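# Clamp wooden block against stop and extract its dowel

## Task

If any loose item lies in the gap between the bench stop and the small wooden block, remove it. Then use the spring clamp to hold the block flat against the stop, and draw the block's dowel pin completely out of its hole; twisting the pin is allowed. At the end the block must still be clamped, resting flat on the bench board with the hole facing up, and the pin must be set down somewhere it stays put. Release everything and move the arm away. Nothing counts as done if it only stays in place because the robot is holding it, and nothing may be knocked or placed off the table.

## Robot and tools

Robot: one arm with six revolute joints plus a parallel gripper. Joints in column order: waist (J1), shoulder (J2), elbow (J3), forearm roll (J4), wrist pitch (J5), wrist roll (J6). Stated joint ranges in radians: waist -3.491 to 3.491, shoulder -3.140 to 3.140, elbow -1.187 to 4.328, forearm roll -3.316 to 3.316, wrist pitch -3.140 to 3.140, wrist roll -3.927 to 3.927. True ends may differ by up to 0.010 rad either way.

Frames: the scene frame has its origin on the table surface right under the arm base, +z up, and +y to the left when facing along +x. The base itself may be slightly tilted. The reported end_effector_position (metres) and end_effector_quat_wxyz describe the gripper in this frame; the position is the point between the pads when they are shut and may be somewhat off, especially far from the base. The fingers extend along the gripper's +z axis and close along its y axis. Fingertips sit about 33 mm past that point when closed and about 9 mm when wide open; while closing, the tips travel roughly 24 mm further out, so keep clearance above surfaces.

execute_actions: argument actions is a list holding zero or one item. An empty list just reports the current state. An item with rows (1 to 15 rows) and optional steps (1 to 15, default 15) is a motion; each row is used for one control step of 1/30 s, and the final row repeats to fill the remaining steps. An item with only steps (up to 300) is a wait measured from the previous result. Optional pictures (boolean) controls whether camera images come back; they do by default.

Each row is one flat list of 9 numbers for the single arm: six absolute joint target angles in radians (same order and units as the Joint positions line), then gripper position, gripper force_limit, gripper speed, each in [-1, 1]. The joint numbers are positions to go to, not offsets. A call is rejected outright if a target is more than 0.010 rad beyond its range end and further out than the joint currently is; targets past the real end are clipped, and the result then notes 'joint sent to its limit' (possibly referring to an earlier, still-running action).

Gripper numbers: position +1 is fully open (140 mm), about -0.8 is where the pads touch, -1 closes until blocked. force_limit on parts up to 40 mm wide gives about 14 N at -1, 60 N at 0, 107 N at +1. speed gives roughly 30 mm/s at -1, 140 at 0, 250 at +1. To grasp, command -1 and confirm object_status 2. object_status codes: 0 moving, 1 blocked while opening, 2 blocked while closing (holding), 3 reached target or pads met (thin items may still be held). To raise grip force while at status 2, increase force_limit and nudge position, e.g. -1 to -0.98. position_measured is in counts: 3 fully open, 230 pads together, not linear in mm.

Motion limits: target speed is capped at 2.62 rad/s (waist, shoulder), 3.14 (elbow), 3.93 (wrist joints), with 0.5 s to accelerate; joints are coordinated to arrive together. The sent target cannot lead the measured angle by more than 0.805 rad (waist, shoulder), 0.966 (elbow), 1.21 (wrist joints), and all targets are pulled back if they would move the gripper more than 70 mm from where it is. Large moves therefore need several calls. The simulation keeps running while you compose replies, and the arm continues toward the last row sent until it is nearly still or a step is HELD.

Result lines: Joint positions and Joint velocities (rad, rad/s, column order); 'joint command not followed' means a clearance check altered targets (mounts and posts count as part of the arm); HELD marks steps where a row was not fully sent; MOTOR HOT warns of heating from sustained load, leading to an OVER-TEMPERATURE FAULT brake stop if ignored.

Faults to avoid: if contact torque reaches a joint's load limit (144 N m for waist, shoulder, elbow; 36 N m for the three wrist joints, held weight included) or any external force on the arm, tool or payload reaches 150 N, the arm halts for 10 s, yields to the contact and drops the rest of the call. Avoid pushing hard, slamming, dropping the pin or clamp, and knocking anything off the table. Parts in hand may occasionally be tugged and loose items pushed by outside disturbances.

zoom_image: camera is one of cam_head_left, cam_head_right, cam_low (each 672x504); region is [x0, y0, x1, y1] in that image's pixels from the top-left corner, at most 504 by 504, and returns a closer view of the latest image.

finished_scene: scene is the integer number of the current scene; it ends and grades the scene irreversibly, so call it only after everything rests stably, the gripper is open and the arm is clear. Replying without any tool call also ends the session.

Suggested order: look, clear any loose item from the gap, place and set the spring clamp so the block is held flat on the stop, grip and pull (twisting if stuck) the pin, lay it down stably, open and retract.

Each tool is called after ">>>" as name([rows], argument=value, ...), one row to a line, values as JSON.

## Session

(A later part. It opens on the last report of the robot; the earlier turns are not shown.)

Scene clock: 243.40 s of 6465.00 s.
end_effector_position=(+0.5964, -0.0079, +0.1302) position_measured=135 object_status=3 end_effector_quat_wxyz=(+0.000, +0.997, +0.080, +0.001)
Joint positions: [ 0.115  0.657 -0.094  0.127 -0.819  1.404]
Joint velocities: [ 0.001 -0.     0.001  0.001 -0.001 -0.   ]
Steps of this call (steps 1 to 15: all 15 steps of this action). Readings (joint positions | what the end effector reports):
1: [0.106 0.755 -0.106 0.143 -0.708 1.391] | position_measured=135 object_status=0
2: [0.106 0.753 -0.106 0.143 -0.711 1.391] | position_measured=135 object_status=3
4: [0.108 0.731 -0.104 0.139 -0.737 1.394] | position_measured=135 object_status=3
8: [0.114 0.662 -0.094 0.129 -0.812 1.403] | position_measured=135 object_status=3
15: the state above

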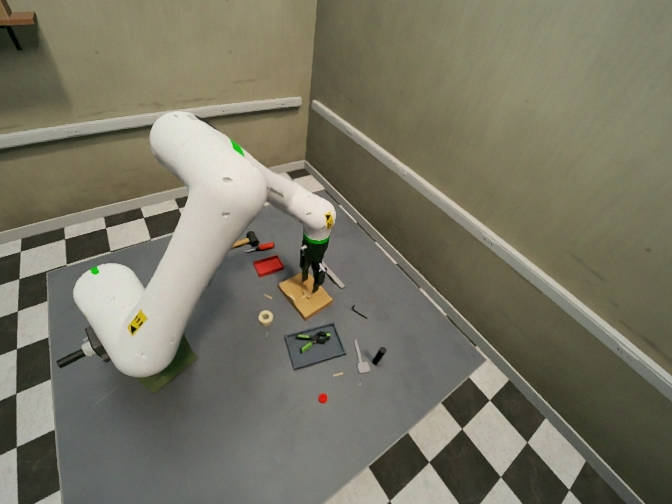

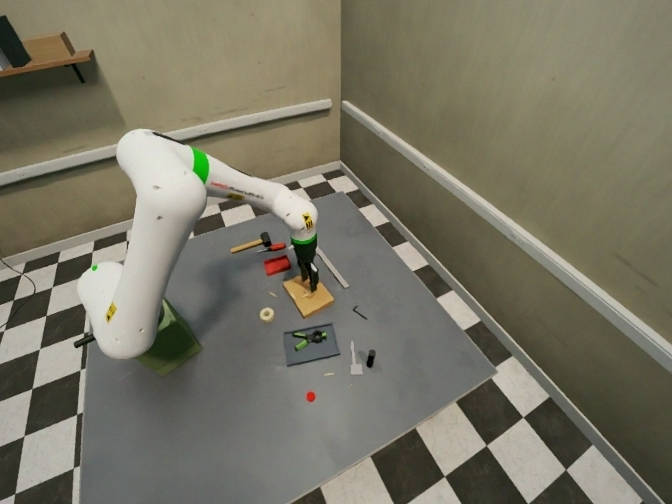

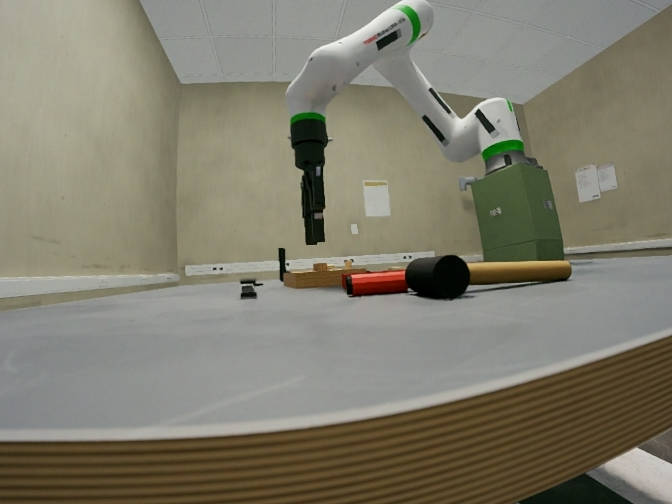

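>>> execute_actions([
  {"rows": [[0.1365,0.606,-0.7278,-0.257,0.5706,1.7821,-0.05,-0.3,-0.5]], "steps": 15},
], pictures=false)

>>> execute_actions([
  {"steps": 20},
])

>>> zoom_image(camera="cam_head_left", region=[240, 235, 360, 325])

>>> zoom_image(camera="cam_low", region=[270, 200, 390, 300])

Scene clock: 305.43 s of 6465.00 s.
end_effector_position=(+0.5878, +0.0268, +0.0861) position_measured=135 object_status=3 end_effector_quat_wxyz=(-0.054, +0.990, +0.098, +0.087)
Joint positions: [ 0.121  0.637 -0.275  0.024 -0.467  1.51 ]
Joint velocities: [-0.002  0.001 -0.     0.002  0.    -0.001]
FORCE FAULT: contact force on the arm reached its limit, and the arm stopped for 10 seconds. The contact can be on any part of the arm, not only on its tool. The arm's remaining commands of this call were not run. The arm holds still and accepts commands again. Move the arm away from the contact; if what it grips holds it there, let go first. Pushing or pulling that hard again can fault the arm again.
The stop began at step 101 of this call (marked STOPPED below). From that step on the arm followed nothing that you had sent. 5 steps, steps kept back included, did not run and will not run. Nothing is kept back now, and the robot has no last target.
Steps of this call (steps 1 to 15: the robot went on to your last target; steps 16 to 90: nothing new was sent; then 48.67 s passed at rest; steps 91 to 100: the first 10 steps of this action; steps 101 to 401: the stop). Readings (joint positions | what the end effector reports):
91: [0.115 0.657 -0.094 0.127 -0.819 1.404] | position_measured=135 object_status=3
92: [0.115 0.657 -0.095 0.127 -0.815 1.405] | position_measured=135 object_status=3
94: [0.115 0.655 -0.113 0.116 -0.781 1.416] | position_measured=135 object_status=3
98: [0.119 0.648 -0.203 0.061 -0.610 1.469] | position_measured=135 object_status=3
101: [0.120 0.639 -0.276 0.023 -0.467 1.510] | position_measured=135 object_status=3 STOPPED
401: the state above

Scene clock: 305.47 s of 6465.00 s.
end_effector_position=(+0.5879, +0.0268, +0.0862) position_measured=135 object_status=3 end_effector_quat_wxyz=(-0.054, +0.990, +0.098, +0.087)
Joint positions: [ 0.121  0.637 -0.275  0.024 -0.467  1.51 ]
Joint velocities: [-0.    -0.001  0.     0.002  0.    -0.   ]
A stop began in an earlier call of the same reply, so what this call sent did not run. Send another action.
Steps of this call (step 1: nothing new was sent). Readings (joint positions | what the end effector reports):
1: the state above

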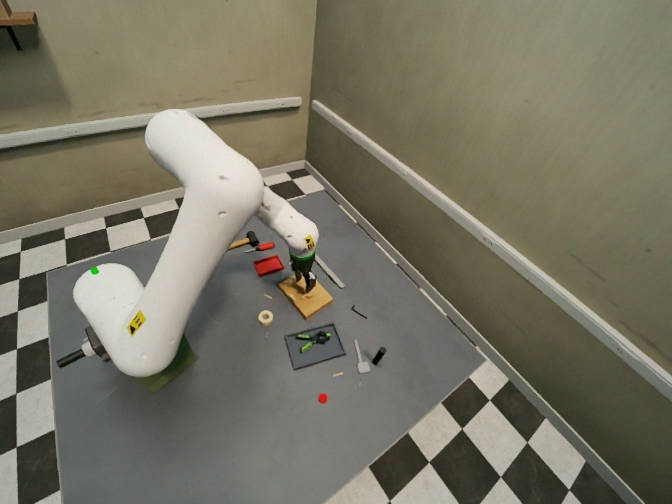

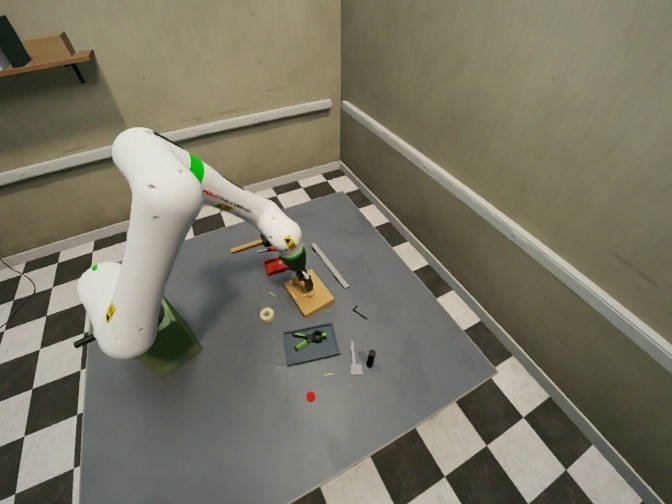

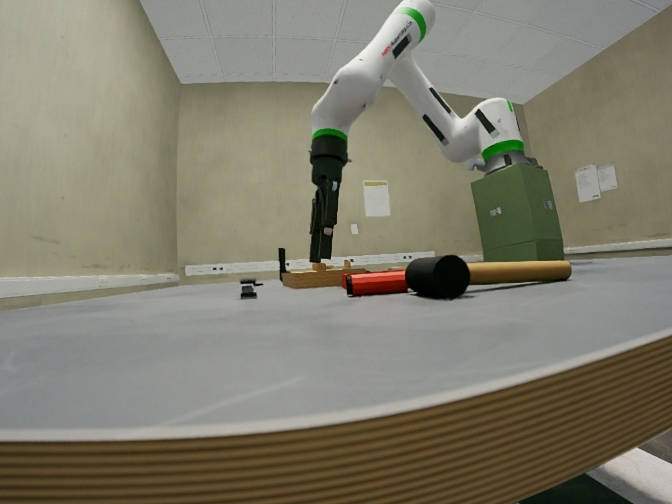

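Region (240, 235, 360, 325) of cam_head_left's 672x504 image, scaled by 4.200, with more detail than that image has; it fills the top 378 rows of this view, and the rest is white.

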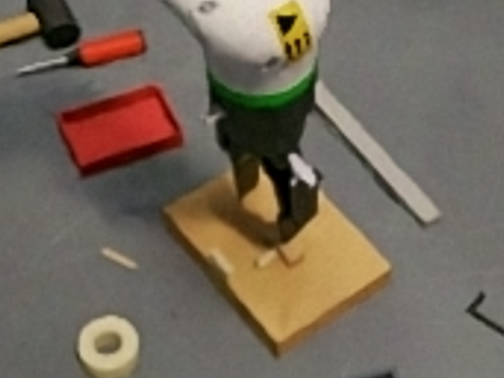

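Region (270, 200, 390, 300) of cam_low's 672x504 image, scaled by 4.200, with more detail than that image has.

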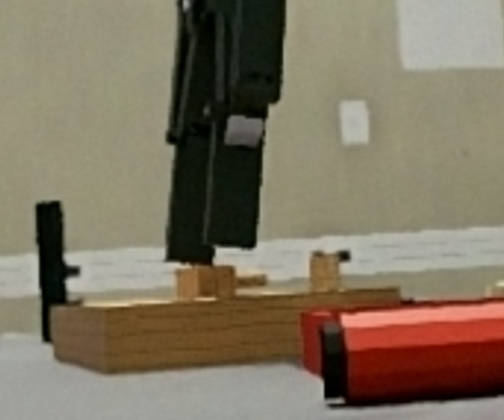

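>>> execute_actions([
  {"rows": [[0.121,0.49,-0.275,0.024,-0.467,1.51,-0.05,-0.3,-0.5]], "steps": 15},
], pictures=false)

>>> execute_actions([
  {"rows": [[0.1365,0.456,-0.7278,-0.257,0.5706,1.7821,-0.05,-0.3,-0.5]], "steps": 15},
], pictures=false)

>>> execute_actions([
  {"steps": 16},
])

>>> zoom_image(camera="cam_head_left", region=[240, 235, 360, 325])

>>> zoom_image(camera="cam_low", region=[270, 200, 390, 300])

Scene clock: 318.13 s of 6465.00 s.
end_effector_position=(+0.6352, +0.0305, +0.1742) position_measured=135 object_status=3 end_effector_quat_wxyz=(-0.064, +0.981, +0.093, +0.159)
Joint positions: [ 0.121  0.49  -0.275  0.024 -0.467  1.51 ]
Joint velocities: [ 0.001 -0.002 -0.    -0.     0.002  0.   ]
Steps of this call (steps 1 to 90: nothing new was sent; then 9.17 s passed at rest; steps 91 to 105: all 15 steps of this action). Readings (joint positions | what the end effector reports):
91: [0.121 0.637 -0.275 0.024 -0.467 1.510] | position_measured=135 object_status=3
92: [0.121 0.635 -0.275 0.024 -0.467 1.510] | position_measured=135 object_status=3
94: [0.121 0.613 -0.275 0.024 -0.467 1.510] | position_measured=135 object_status=3
98: [0.121 0.526 -0.275 0.024 -0.467 1.510] | position_measured=135 object_status=3
105: the state above

Scene clock: 318.63 s of 6465.00 s.
end_effector_position=(+0.6349, +0.0245, +0.1700) position_measured=135 object_status=3 end_effector_quat_wxyz=(-0.073, +0.921, +0.074, +0.375)
Joint positions: [ 0.132  0.465 -0.608 -0.186  0.296  1.714]
Joint velocities: [ 0.03  -0.069 -0.886 -0.522  2.026  0.505]
Steps of this call (steps 1 to 15: all 15 steps of this action). Readings (joint positions | what the end effector reports):
1: [0.121 0.490 -0.275 0.024 -0.467 1.510] | position_measured=135 object_status=3
2: [0.121 0.490 -0.277 0.023 -0.462 1.511] | position_measured=135 object_status=3
4: [0.122 0.489 -0.291 0.012 -0.429 1.522] | position_measured=135 object_status=3
8: [0.124 0.483 -0.366 -0.038 -0.258 1.570] | position_measured=135 object_status=3
15: the state above

Scene clock: 319.17 s of 6465.00 s.
end_effector_position=(+0.6209, -0.0074, +0.1913) position_measured=135 object_status=3 end_effector_quat_wxyz=(-0.040, +0.891, +0.062, +0.449)
Joint positions: [ 0.137  0.456 -0.728 -0.257  0.571  1.782]
Joint velocities: [ 0.001 -0.    -0.    -0.001  0.    -0.001]
Steps of this call (steps 1 to 16: the robot went on to your last target). Readings (joint positions | what the end effector reports):
1: [0.133 0.463 -0.637 -0.203 0.361 1.730] | position_measured=135 object_status=3
2: [0.134 0.461 -0.661 -0.218 0.417 1.744] | position_measured=135 object_status=3
4: [0.135 0.458 -0.698 -0.240 0.503 1.765] | position_measured=135 object_status=3
8: [0.136 0.456 -0.727 -0.257 0.570 1.782] | position_measured=135 object_status=3
16: the state above

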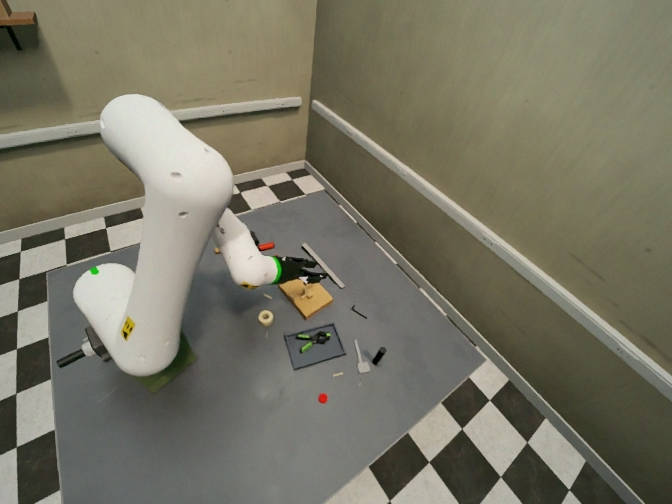

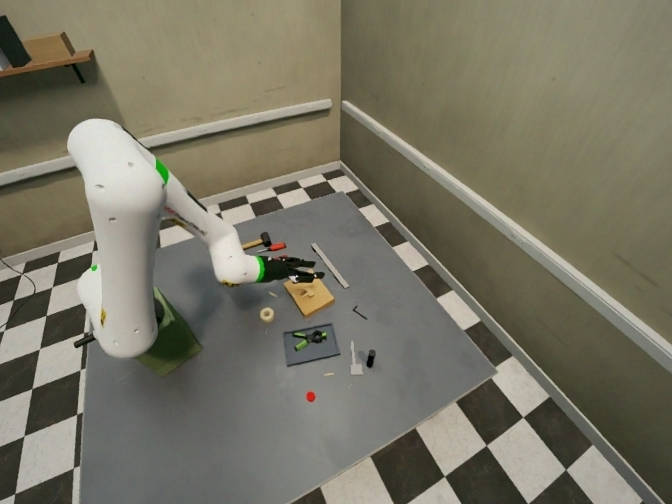

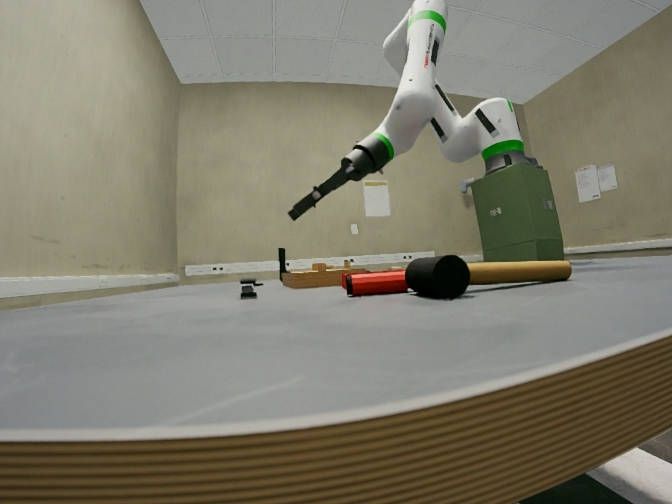

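Region (240, 235, 360, 325) of cam_head_left's 672x504 image, scaled by 4.200, with more detail than that image has; it fills the top 378 rows of this view, and the rest is white.

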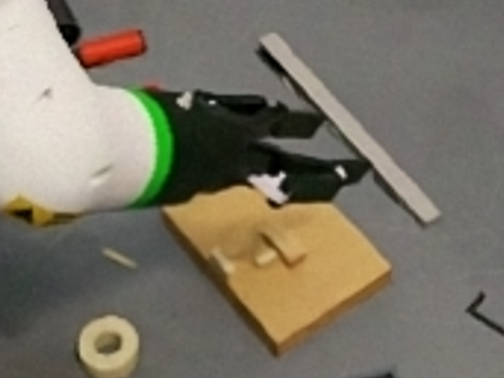

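Region (270, 200, 390, 300) of cam_low's 672x504 image, scaled by 4.200, with more detail than that image has.

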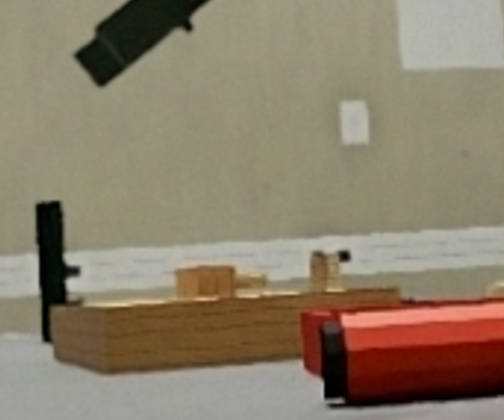

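>>> execute_actions([
  {"rows": [[0.1365,0.606,-0.7278,-0.257,0.5706,1.7821,-0.05,-0.3,-0.5]], "steps": 15},
])

>>> zoom_image(camera="cam_head_left", region=[240, 235, 360, 325])

>>> zoom_image(camera="cam_low", region=[270, 200, 390, 300])

Scene clock: 327.23 s of 6465.00 s.
end_effector_position=(+0.5761, -0.0112, +0.1053) position_measured=135 object_status=3 end_effector_quat_wxyz=(-0.030, +0.921, +0.074, +0.382)
Joint positions: [ 0.136  0.606 -0.728 -0.257  0.571  1.782]
Joint velocities: [ 0.002  0.002 -0.     0.002  0.002  0.   ]
Steps of this call (steps 1 to 15: the robot went on to your last target; steps 16 to 90: nothing new was sent; then 4.57 s passed at rest; steps 91 to 105: all 15 steps of this action). Readings (joint positions | what the end effector reports):
91: [0.137 0.456 -0.728 -0.257 0.571 1.782] | position_measured=135 object_status=3
92: [0.136 0.459 -0.728 -0.257 0.571 1.782] | position_measured=135 object_status=3
94: [0.136 0.481 -0.728 -0.257 0.571 1.782] | position_measured=135 object_status=3
98: [0.136 0.570 -0.728 -0.257 0.571 1.782] | position_measured=135 object_status=3
105: the state above

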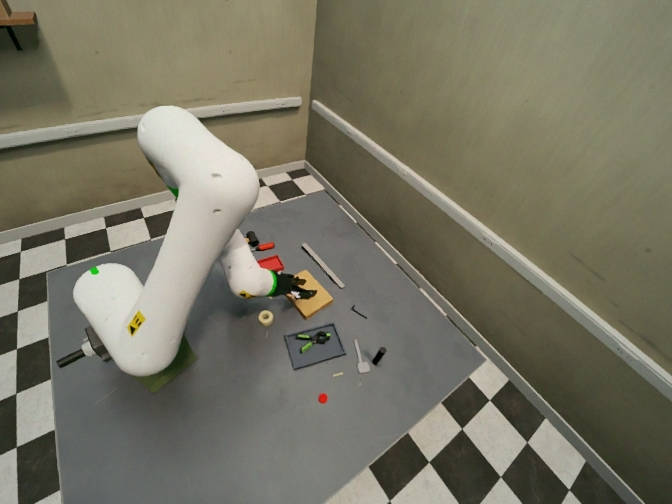

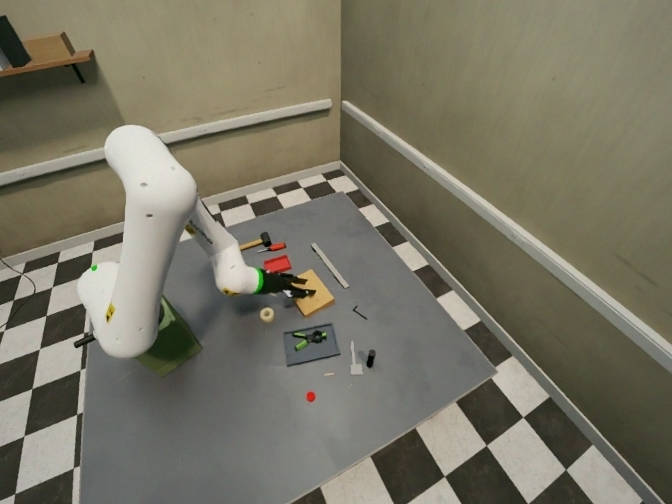

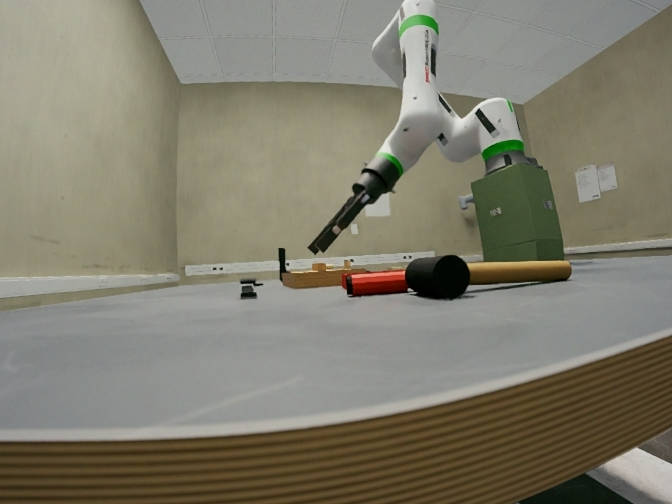

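Region (240, 235, 360, 325) of cam_head_left's 672x504 image, scaled by 4.200, with more detail than that image has; it fills the top 378 rows of this view, and the rest is white.

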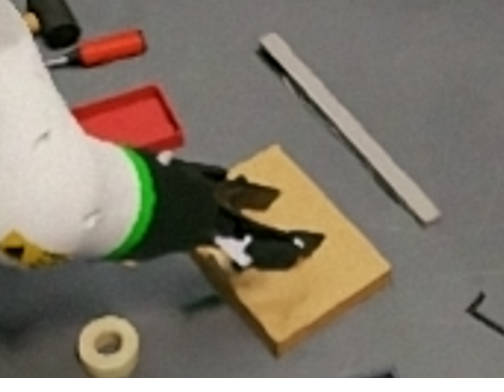

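Region (270, 200, 390, 300) of cam_low's 672x504 image, scaled by 4.200, with more detail than that image has.

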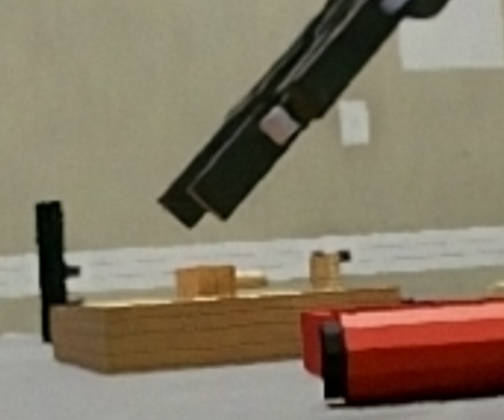

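>>> execute_actions([
  {"rows": [[0.1319,0.6954,-0.7184,-0.2274,0.6484,1.7512,-0.05,-0.3,-0.5]], "steps": 14},
])

>>> zoom_image(camera="cam_head_right", region=[250, 245, 350, 320])

>>> zoom_image(camera="cam_low", region=[290, 220, 370, 290])

Scene clock: 359.07 s of 6465.00 s.
end_effector_position=(+0.5742, -0.0123, +0.0794) position_measured=135 object_status=3 end_effector_quat_wxyz=(-0.029, +0.921, +0.074, +0.382)
Joint positions: [ 0.132  0.695 -0.718 -0.227  0.648  1.751]
Joint velocities: [-0.002  0.001 -0.     0.001  0.     0.   ]
Steps of this call (steps 1 to 15: the robot went on to your last target; steps 16 to 90: nothing new was sent; then 28.37 s passed at rest; steps 91 to 104: all 14 steps of this action). Readings (joint positions | what the end effector reports):
91: [0.136 0.606 -0.728 -0.257 0.571 1.782] | position_measured=135 object_status=3
92: [0.136 0.609 -0.727 -0.256 0.572 1.781] | position_measured=135 object_status=3
94: [0.135 0.631 -0.725 -0.249 0.592 1.774] | position_measured=135 object_status=3
98: [0.132 0.692 -0.719 -0.229 0.645 1.753] | position_measured=135 object_status=3
104: the state above

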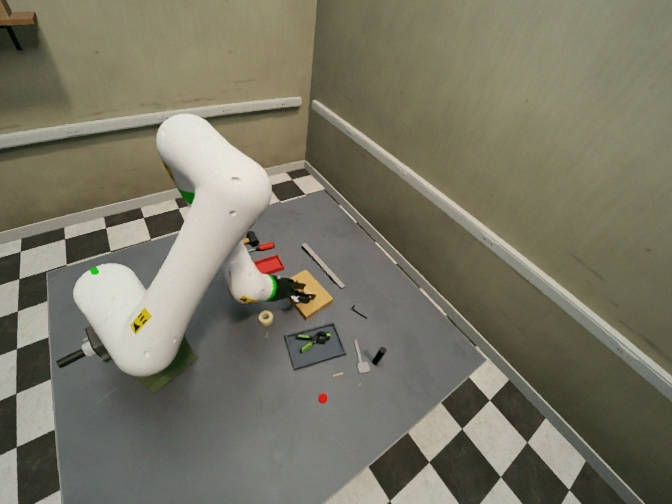

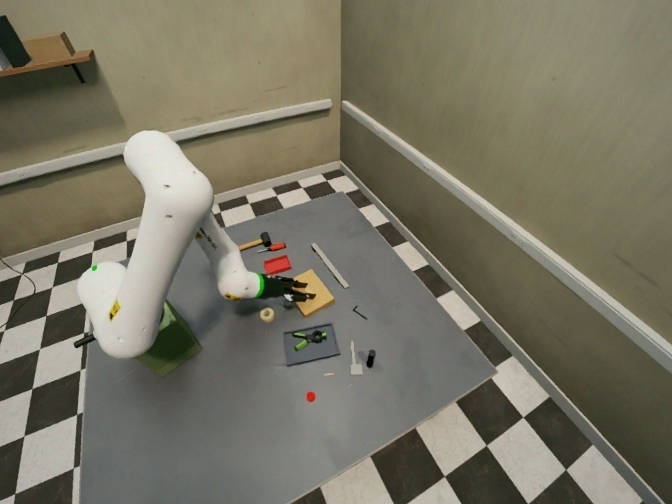

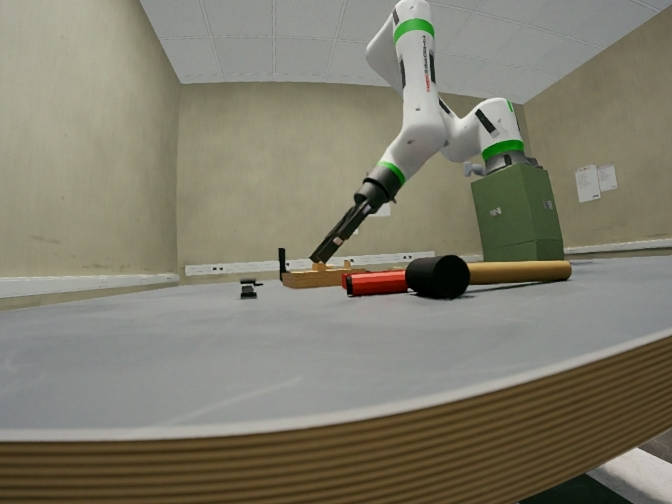

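Region (250, 245, 350, 320) of cam_head_right's 672x504 image, scaled by 5.040, with more detail than that image has; it fills the top 378 rows of this view, and the rest is white.

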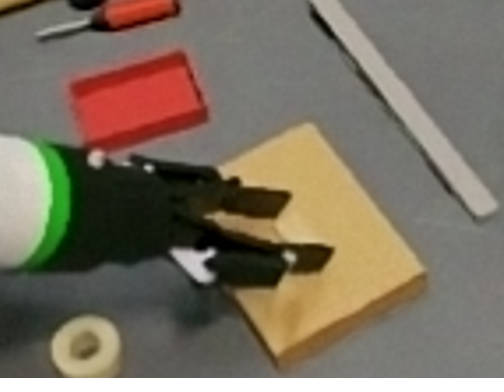

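Region (290, 220, 370, 290) of cam_low's 672x504 image, scaled by 6.300, with more detail than that image has; it fills the top 441 rows of this view, and the rest is white.

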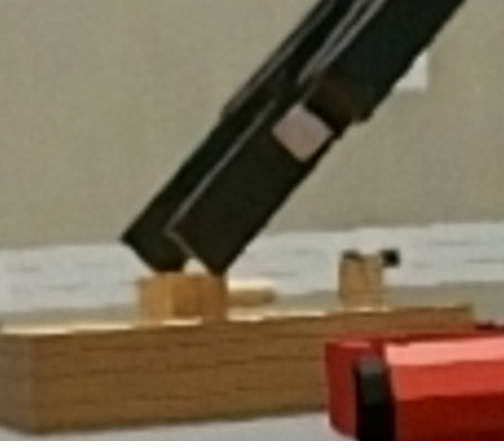

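>>> execute_actions([
  {"rows": [[0.1298,0.7353,-0.7232,-0.2138,0.6919,1.737,-0.05,-0.3,-0.5]], "steps": 14},
])

>>> zoom_image(camera="cam_head_right", region=[250, 245, 350, 320])

>>> zoom_image(camera="cam_low", region=[290, 220, 370, 290])

Scene clock: 377.93 s of 6465.00 s.
end_effector_position=(+0.5689, -0.0139, +0.0674) position_measured=135 object_status=3 end_effector_quat_wxyz=(-0.029, +0.921, +0.074, +0.382)
Joint positions: [ 0.13   0.735 -0.723 -0.214  0.692  1.737]
Joint velocities: [ 0.002  0.001 -0.     0.     0.     0.   ]
Steps of this call (steps 1 to 15: the robot went on to your last target; steps 16 to 90: nothing new was sent; then 15.40 s passed at rest; steps 91 to 104: all 14 steps of this action). Readings (joint positions | what the end effector reports):
91: [0.132 0.696 -0.718 -0.227 0.649 1.751] | position_measured=135 object_status=3
92: [0.132 0.698 -0.718 -0.226 0.652 1.750] | position_measured=135 object_status=3
94: [0.131 0.719 -0.721 -0.220 0.674 1.743] | position_measured=135 object_status=3
98: [0.130 0.735 -0.723 -0.214 0.692 1.737] | position_measured=135 object_status=3
104: the state above

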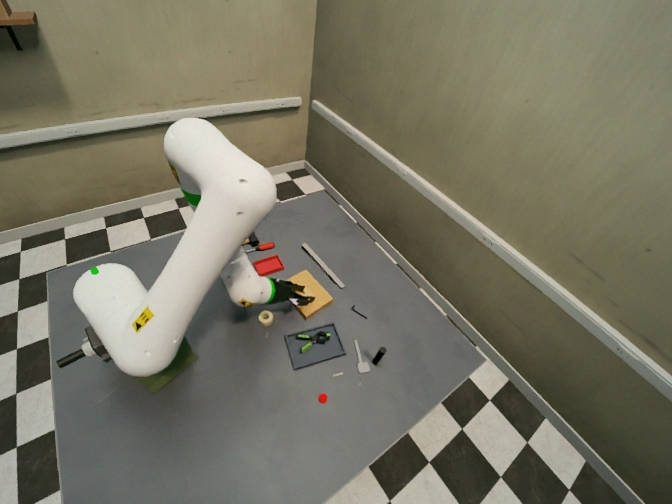

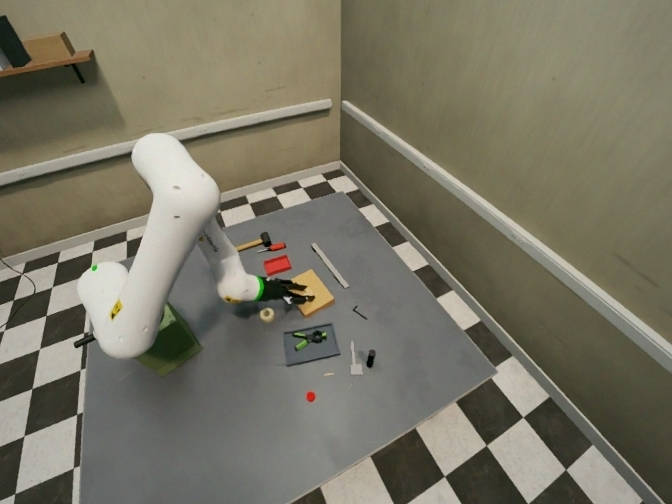

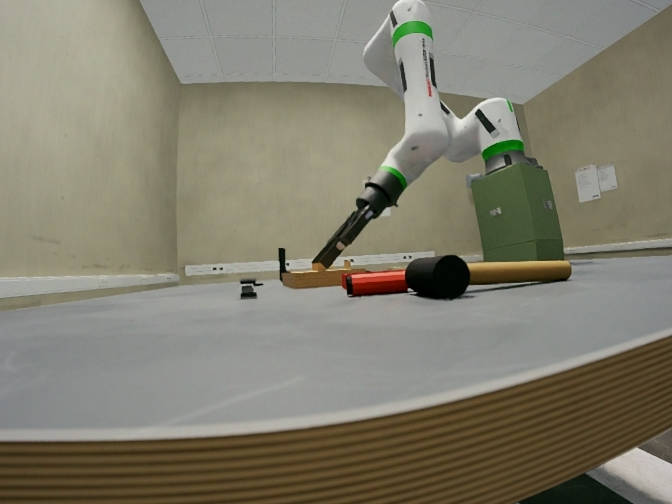

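Region (250, 245, 350, 320) of cam_head_right's 672x504 image, scaled by 5.040, with more detail than that image has; it fills the top 378 rows of this view, and the rest is white.

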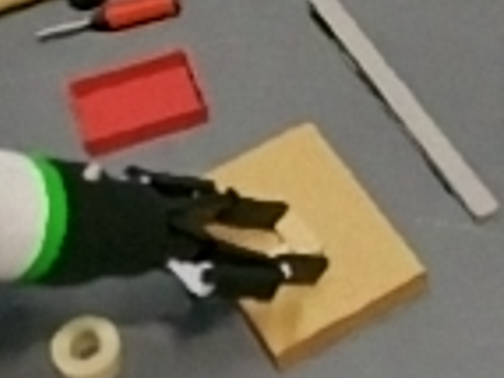

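Region (290, 220, 370, 290) of cam_low's 672x504 image, scaled by 6.300, with more detail than that image has; it fills the top 441 rows of this view, and the rest is white.

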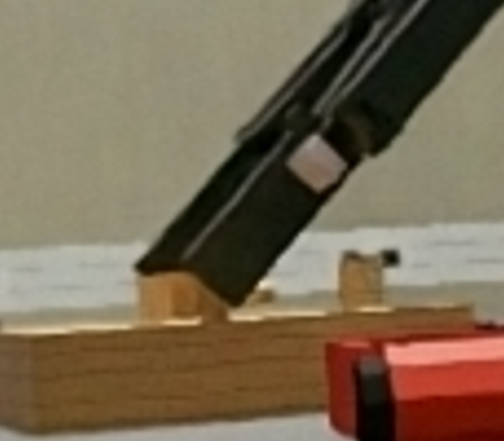

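>>> execute_actions([
  {"rows": [[0.1298,0.7353,-0.7232,-0.2138,0.6919,1.737,-1.0,-0.1,-0.5]], "steps": 15},
])

>>> zoom_image(camera="cam_head_right", region=[250, 245, 350, 320])

>>> zoom_image(camera="cam_low", region=[290, 220, 370, 290])

Scene clock: 385.73 s of 6465.00 s.
end_effector_position=(+0.5689, -0.0139, +0.0674) position_measured=167 object_status=0 end_effector_quat_wxyz=(-0.029, +0.921, +0.074, +0.382)
Joint positions: [ 0.13   0.735 -0.723 -0.214  0.692  1.737]
Joint velocities: [ 0.     0.     0.    -0.002  0.    -0.001]
Steps of this call (steps 1 to 15: the robot went on to your last target; steps 16 to 90: nothing new was sent; then 4.30 s passed at rest; steps 91 to 105: all 15 steps of this action). Readings (joint positions | what the end effector reports):
91: [0.130 0.735 -0.723 -0.214 0.692 1.737] | position_measured=135 object_status=0
92: [0.130 0.735 -0.723 -0.214 0.692 1.737] | position_measured=137 object_status=0
94: [0.130 0.735 -0.723 -0.214 0.692 1.737] | position_measured=146 object_status=0
98: [0.130 0.735 -0.723 -0.214 0.692 1.737] | position_measured=165 object_status=0
105: the state above

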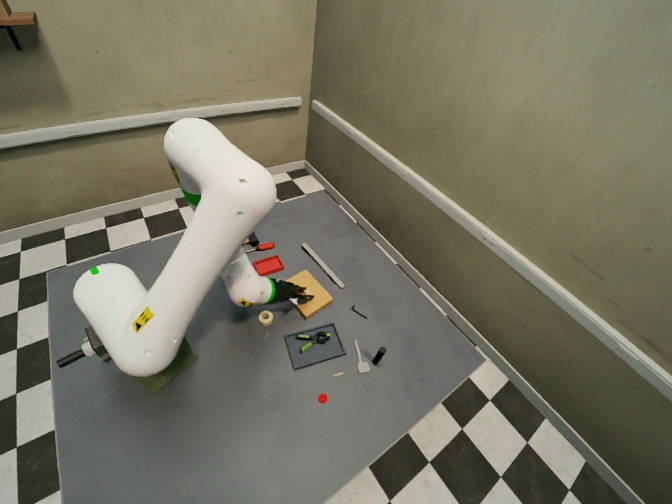

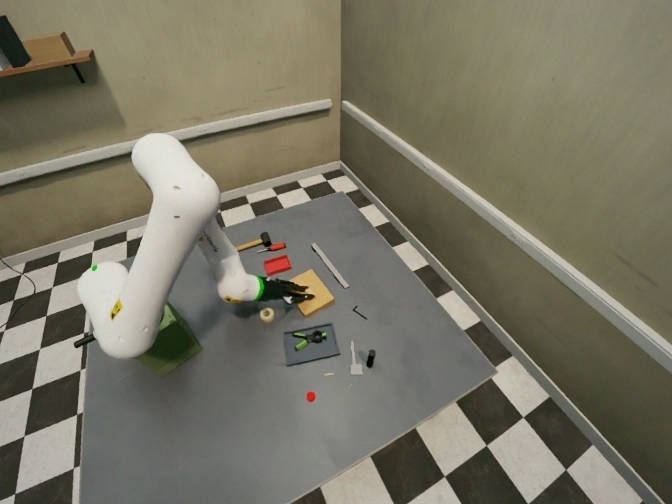

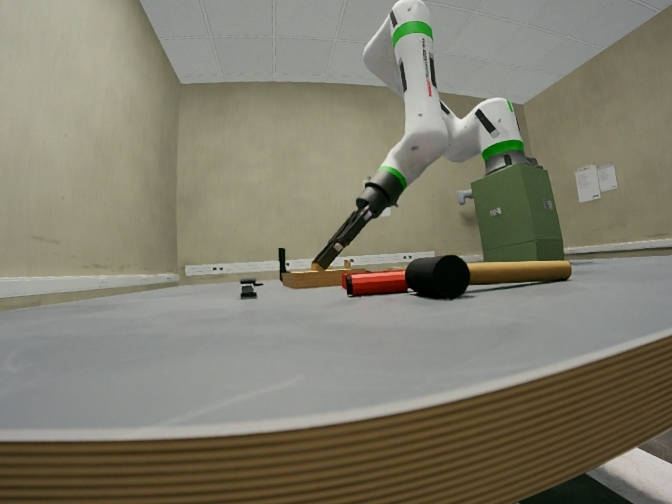

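Region (250, 245, 350, 320) of cam_head_right's 672x504 image, scaled by 5.040, with more detail than that image has; it fills the top 378 rows of this view, and the rest is white.

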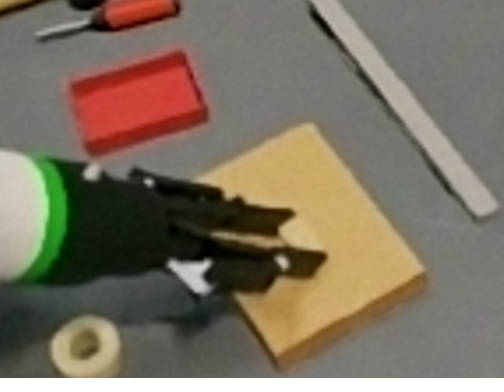

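Region (290, 220, 370, 290) of cam_low's 672x504 image, scaled by 6.300, with more detail than that image has; it fills the top 441 rows of this view, and the rest is white.

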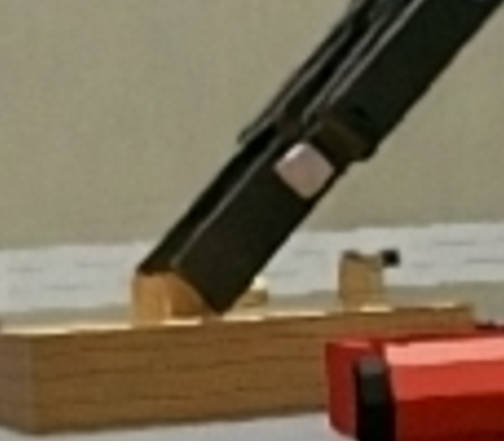

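>>> execute_actions([
  {"rows": [[0.1392,0.554,-0.737,-0.274,0.529,1.80,-1.0,-0.1,-0.5]], "steps": 15},
], pictures=false)

>>> execute_actions([
  {"rows": [[0.1392,0.554,-0.737,-0.274,0.529,-1.3416,-1.0,-0.1,-0.5]], "steps": 15},
], pictures=false)

>>> execute_actions([
  {"steps": 30},
])

>>> zoom_image(camera="cam_head_right", region=[250, 245, 350, 320])

>>> zoom_image(camera="cam_low", region=[280, 200, 380, 290])

Scene clock: 394.93 s of 6465.00 s.
end_effector_position=(+0.5745, -0.0105, +0.1196) position_measured=167 object_status=2 end_effector_quat_wxyz=(-0.032, +0.921, +0.074, +0.382)
Joint positions: [ 0.139  0.554 -0.737 -0.274  0.529  1.8  ]
Joint velocities: [ 0.001 -0.    -0.    -0.    -0.001 -0.001]
Steps of this call (steps 1 to 15: the robot went on to your last target; steps 16 to 90: nothing new was sent; then 5.70 s passed at rest; steps 91 to 105: all 15 steps of this action). Readings (joint positions | what the end effector reports):
91: [0.130 0.735 -0.723 -0.214 0.692 1.737] | position_measured=167 object_status=2
92: [0.130 0.733 -0.723 -0.214 0.689 1.738] | position_measured=167 object_status=2
94: [0.131 0.711 -0.725 -0.222 0.669 1.746] | position_measured=167 object_status=2
98: [0.136 0.607 -0.733 -0.256 0.577 1.781] | position_measured=167 object_status=2
105: the state above

Scene clock: 395.43 s of 6465.00 s.
end_effector_position=(+0.5746, -0.0105, +0.1197) position_measured=167 object_status=2 end_effector_quat_wxyz=(-0.185, +0.870, -0.310, +0.335)
Joint positions: [ 0.139  0.554 -0.737 -0.274  0.529  0.956]
Joint velocities: [-0.002 -0.     0.    -0.002 -0.001 -3.561]
Steps of this call (steps 1 to 15: all 15 steps of this action). Readings (joint positions | what the end effector reports):
1: [0.139 0.554 -0.737 -0.274 0.529 1.800] | position_measured=167 object_status=2
2: [0.139 0.554 -0.737 -0.274 0.529 1.796] | position_measured=167 object_status=2
4: [0.139 0.554 -0.737 -0.274 0.529 1.762] | position_measured=167 object_status=2
8: [0.139 0.554 -0.737 -0.274 0.529 1.591] | position_measured=167 object_status=2
15: the state above

Scene clock: 396.43 s of 6465.00 s.
end_effector_position=(+0.5746, -0.0105, +0.1197) position_measured=167 object_status=2 end_effector_quat_wxyz=(+0.382, -0.074, +0.921, +0.032)
Joint positions: [ 0.139  0.554 -0.737 -0.274  0.529 -1.342]
Joint velocities: [0.001 0.    0.    0.    0.001 0.   ]
Steps of this call (steps 1 to 30: the robot went on to your last target). Readings (joint positions | what the end effector reports):
1: [0.139 0.554 -0.737 -0.274 0.529 0.833] | position_measured=167 object_status=2
2: [0.139 0.554 -0.737 -0.274 0.529 0.710] | position_measured=167 object_status=2
4: [0.139 0.554 -0.737 -0.274 0.529 0.465] | position_measured=167 object_status=2
8: [0.139 0.554 -0.737 -0.274 0.529 -0.024] | position_measured=167 object_status=2
30: the state above

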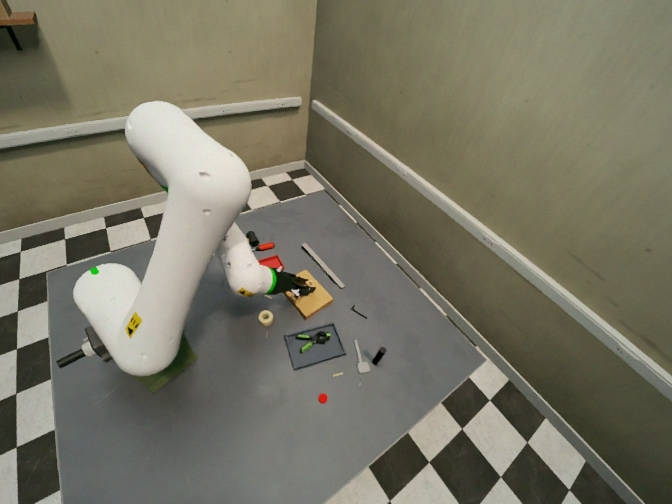

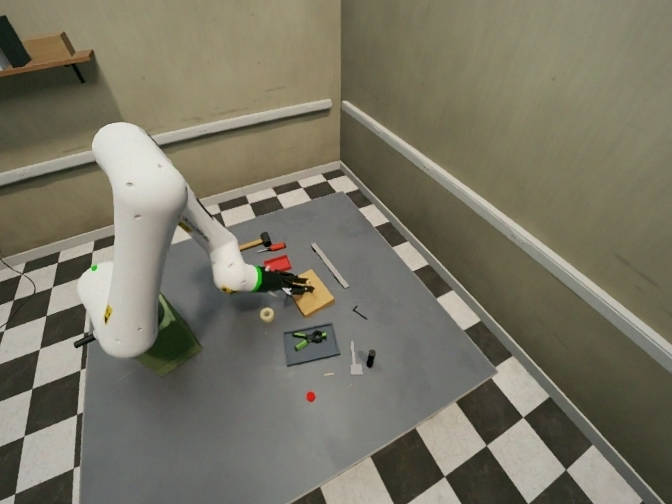

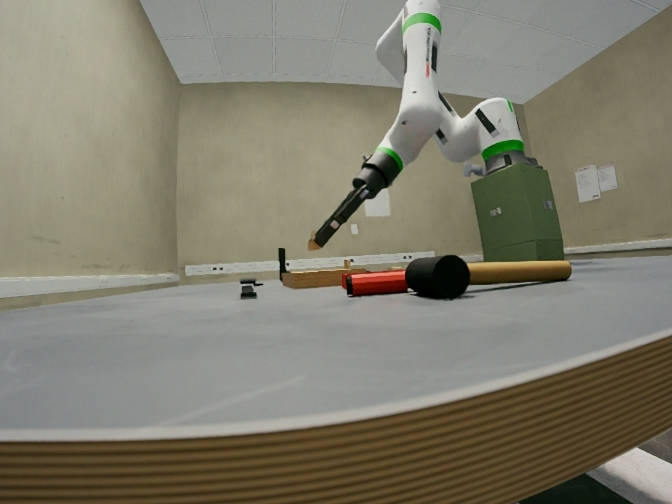

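Region (250, 245, 350, 320) of cam_head_right's 672x504 image, scaled by 5.040, with more detail than that image has; it fills the top 378 rows of this view, and the rest is white.

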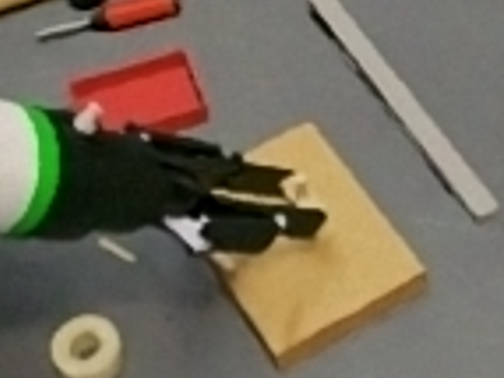

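Region (280, 200, 380, 290) of cam_low's 672x504 image, scaled by 5.040, with more detail than that image has; it fills the top 454 rows of this view, and the rest is white.

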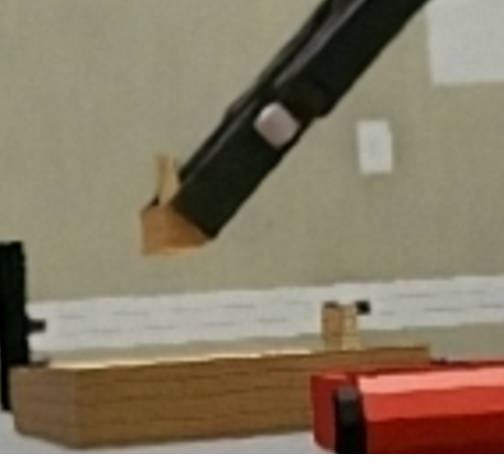

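>>> execute_actions([
  {"rows": [[0.2248,0.6377,-0.8719,-0.2995,0.7425,-1.4175,-1.0,-0.1,-0.5]], "steps": 15},
], pictures=false)

>>> execute_actions([
  {"steps": 6},
])

>>> zoom_image(camera="cam_head_right", region=[250, 245, 350, 320])

>>> zoom_image(camera="cam_low", region=[300, 220, 380, 290])

Scene clock: 430.77 s of 6465.00 s.
end_effector_position=(+0.5117, -0.0041, +0.0940) position_measured=167 object_status=2 end_effector_quat_wxyz=(+0.382, -0.073, +0.921, +0.030)
Joint positions: [ 0.225  0.638 -0.872 -0.299  0.742 -1.417]
Joint velocities: [-0.     0.    -0.001  0.001 -0.    -0.   ]
Steps of this call (steps 1 to 15: the robot went on to your last target; steps 16 to 90: nothing new was sent; then 30.83 s passed at rest; steps 91 to 105: all 15 steps of this action). Readings (joint positions | what the end effector reports):
91: [0.139 0.554 -0.737 -0.274 0.529 -1.342] | position_measured=167 object_status=2
92: [0.141 0.555 -0.739 -0.274 0.533 -1.343] | position_measured=167 object_status=2
94: [0.154 0.568 -0.760 -0.278 0.567 -1.355] | position_measured=167 object_status=2
98: [0.209 0.622 -0.847 -0.295 0.702 -1.403] | position_measured=167 object_status=2
105: the state above

Scene clock: 430.97 s of 6465.00 s.
end_effector_position=(+0.5116, -0.0042, +0.0939) position_measured=167 object_status=2 end_effector_quat_wxyz=(+0.382, -0.073, +0.921, +0.030)
Joint positions: [ 0.225  0.638 -0.872 -0.299  0.742 -1.417]
Joint velocities: [-0.001  0.001 -0.    -0.001 -0.001  0.   ]
Steps of this call (steps 1 to 6: the robot went on to your last target). Readings (joint positions | what the end effector reports):
1: [0.225 0.638 -0.872 -0.299 0.742 -1.417] | position_measured=167 object_status=2
2: [0.225 0.638 -0.872 -0.299 0.742 -1.417] | position_measured=167 object_status=2
4: [0.225 0.638 -0.872 -0.299 0.742 -1.417] | position_measured=167 object_status=2
6: the state above

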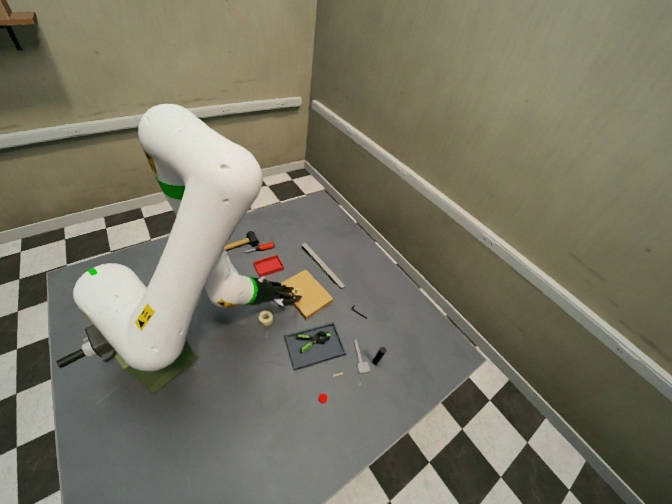

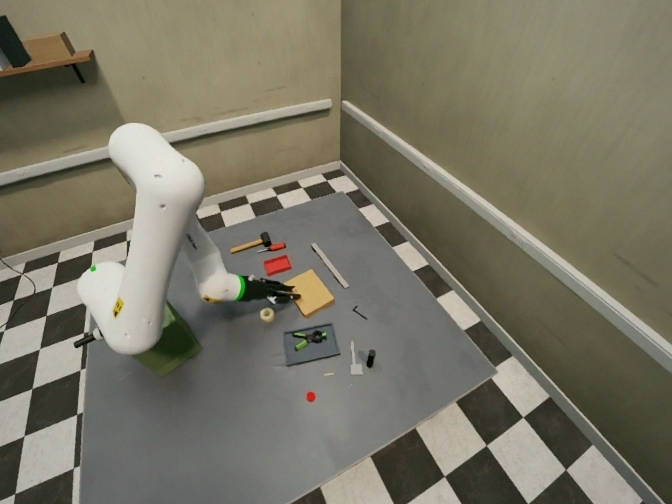

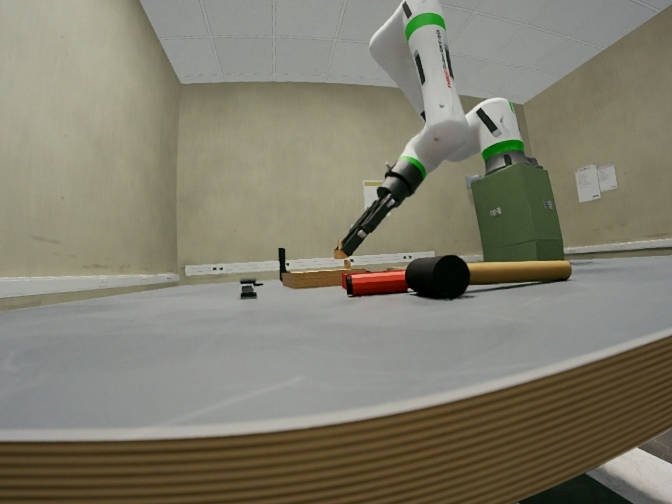

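Region (250, 245, 350, 320) of cam_head_right's 672x504 image, scaled by 5.040, with more detail than that image has; it fills the top 378 rows of this view, and the rest is white.

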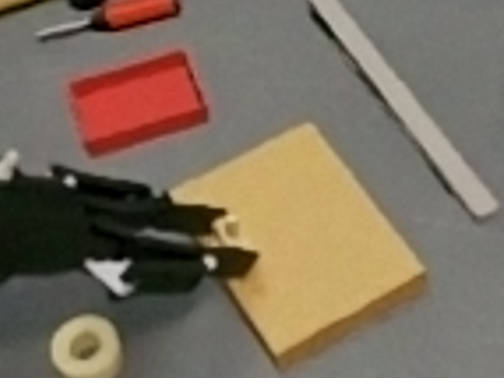

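Region (300, 220, 380, 290) of cam_low's 672x504 image, scaled by 6.300, with more detail than that image has; it fills the top 441 rows of this view, and the rest is white.

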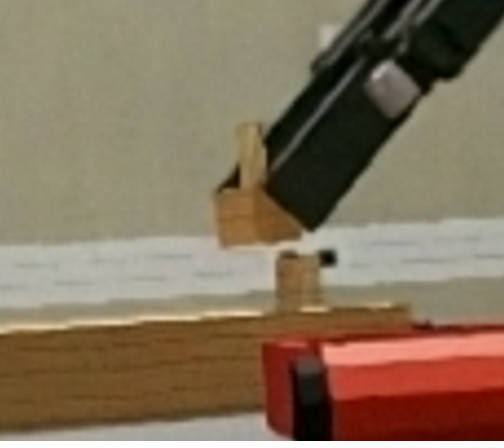

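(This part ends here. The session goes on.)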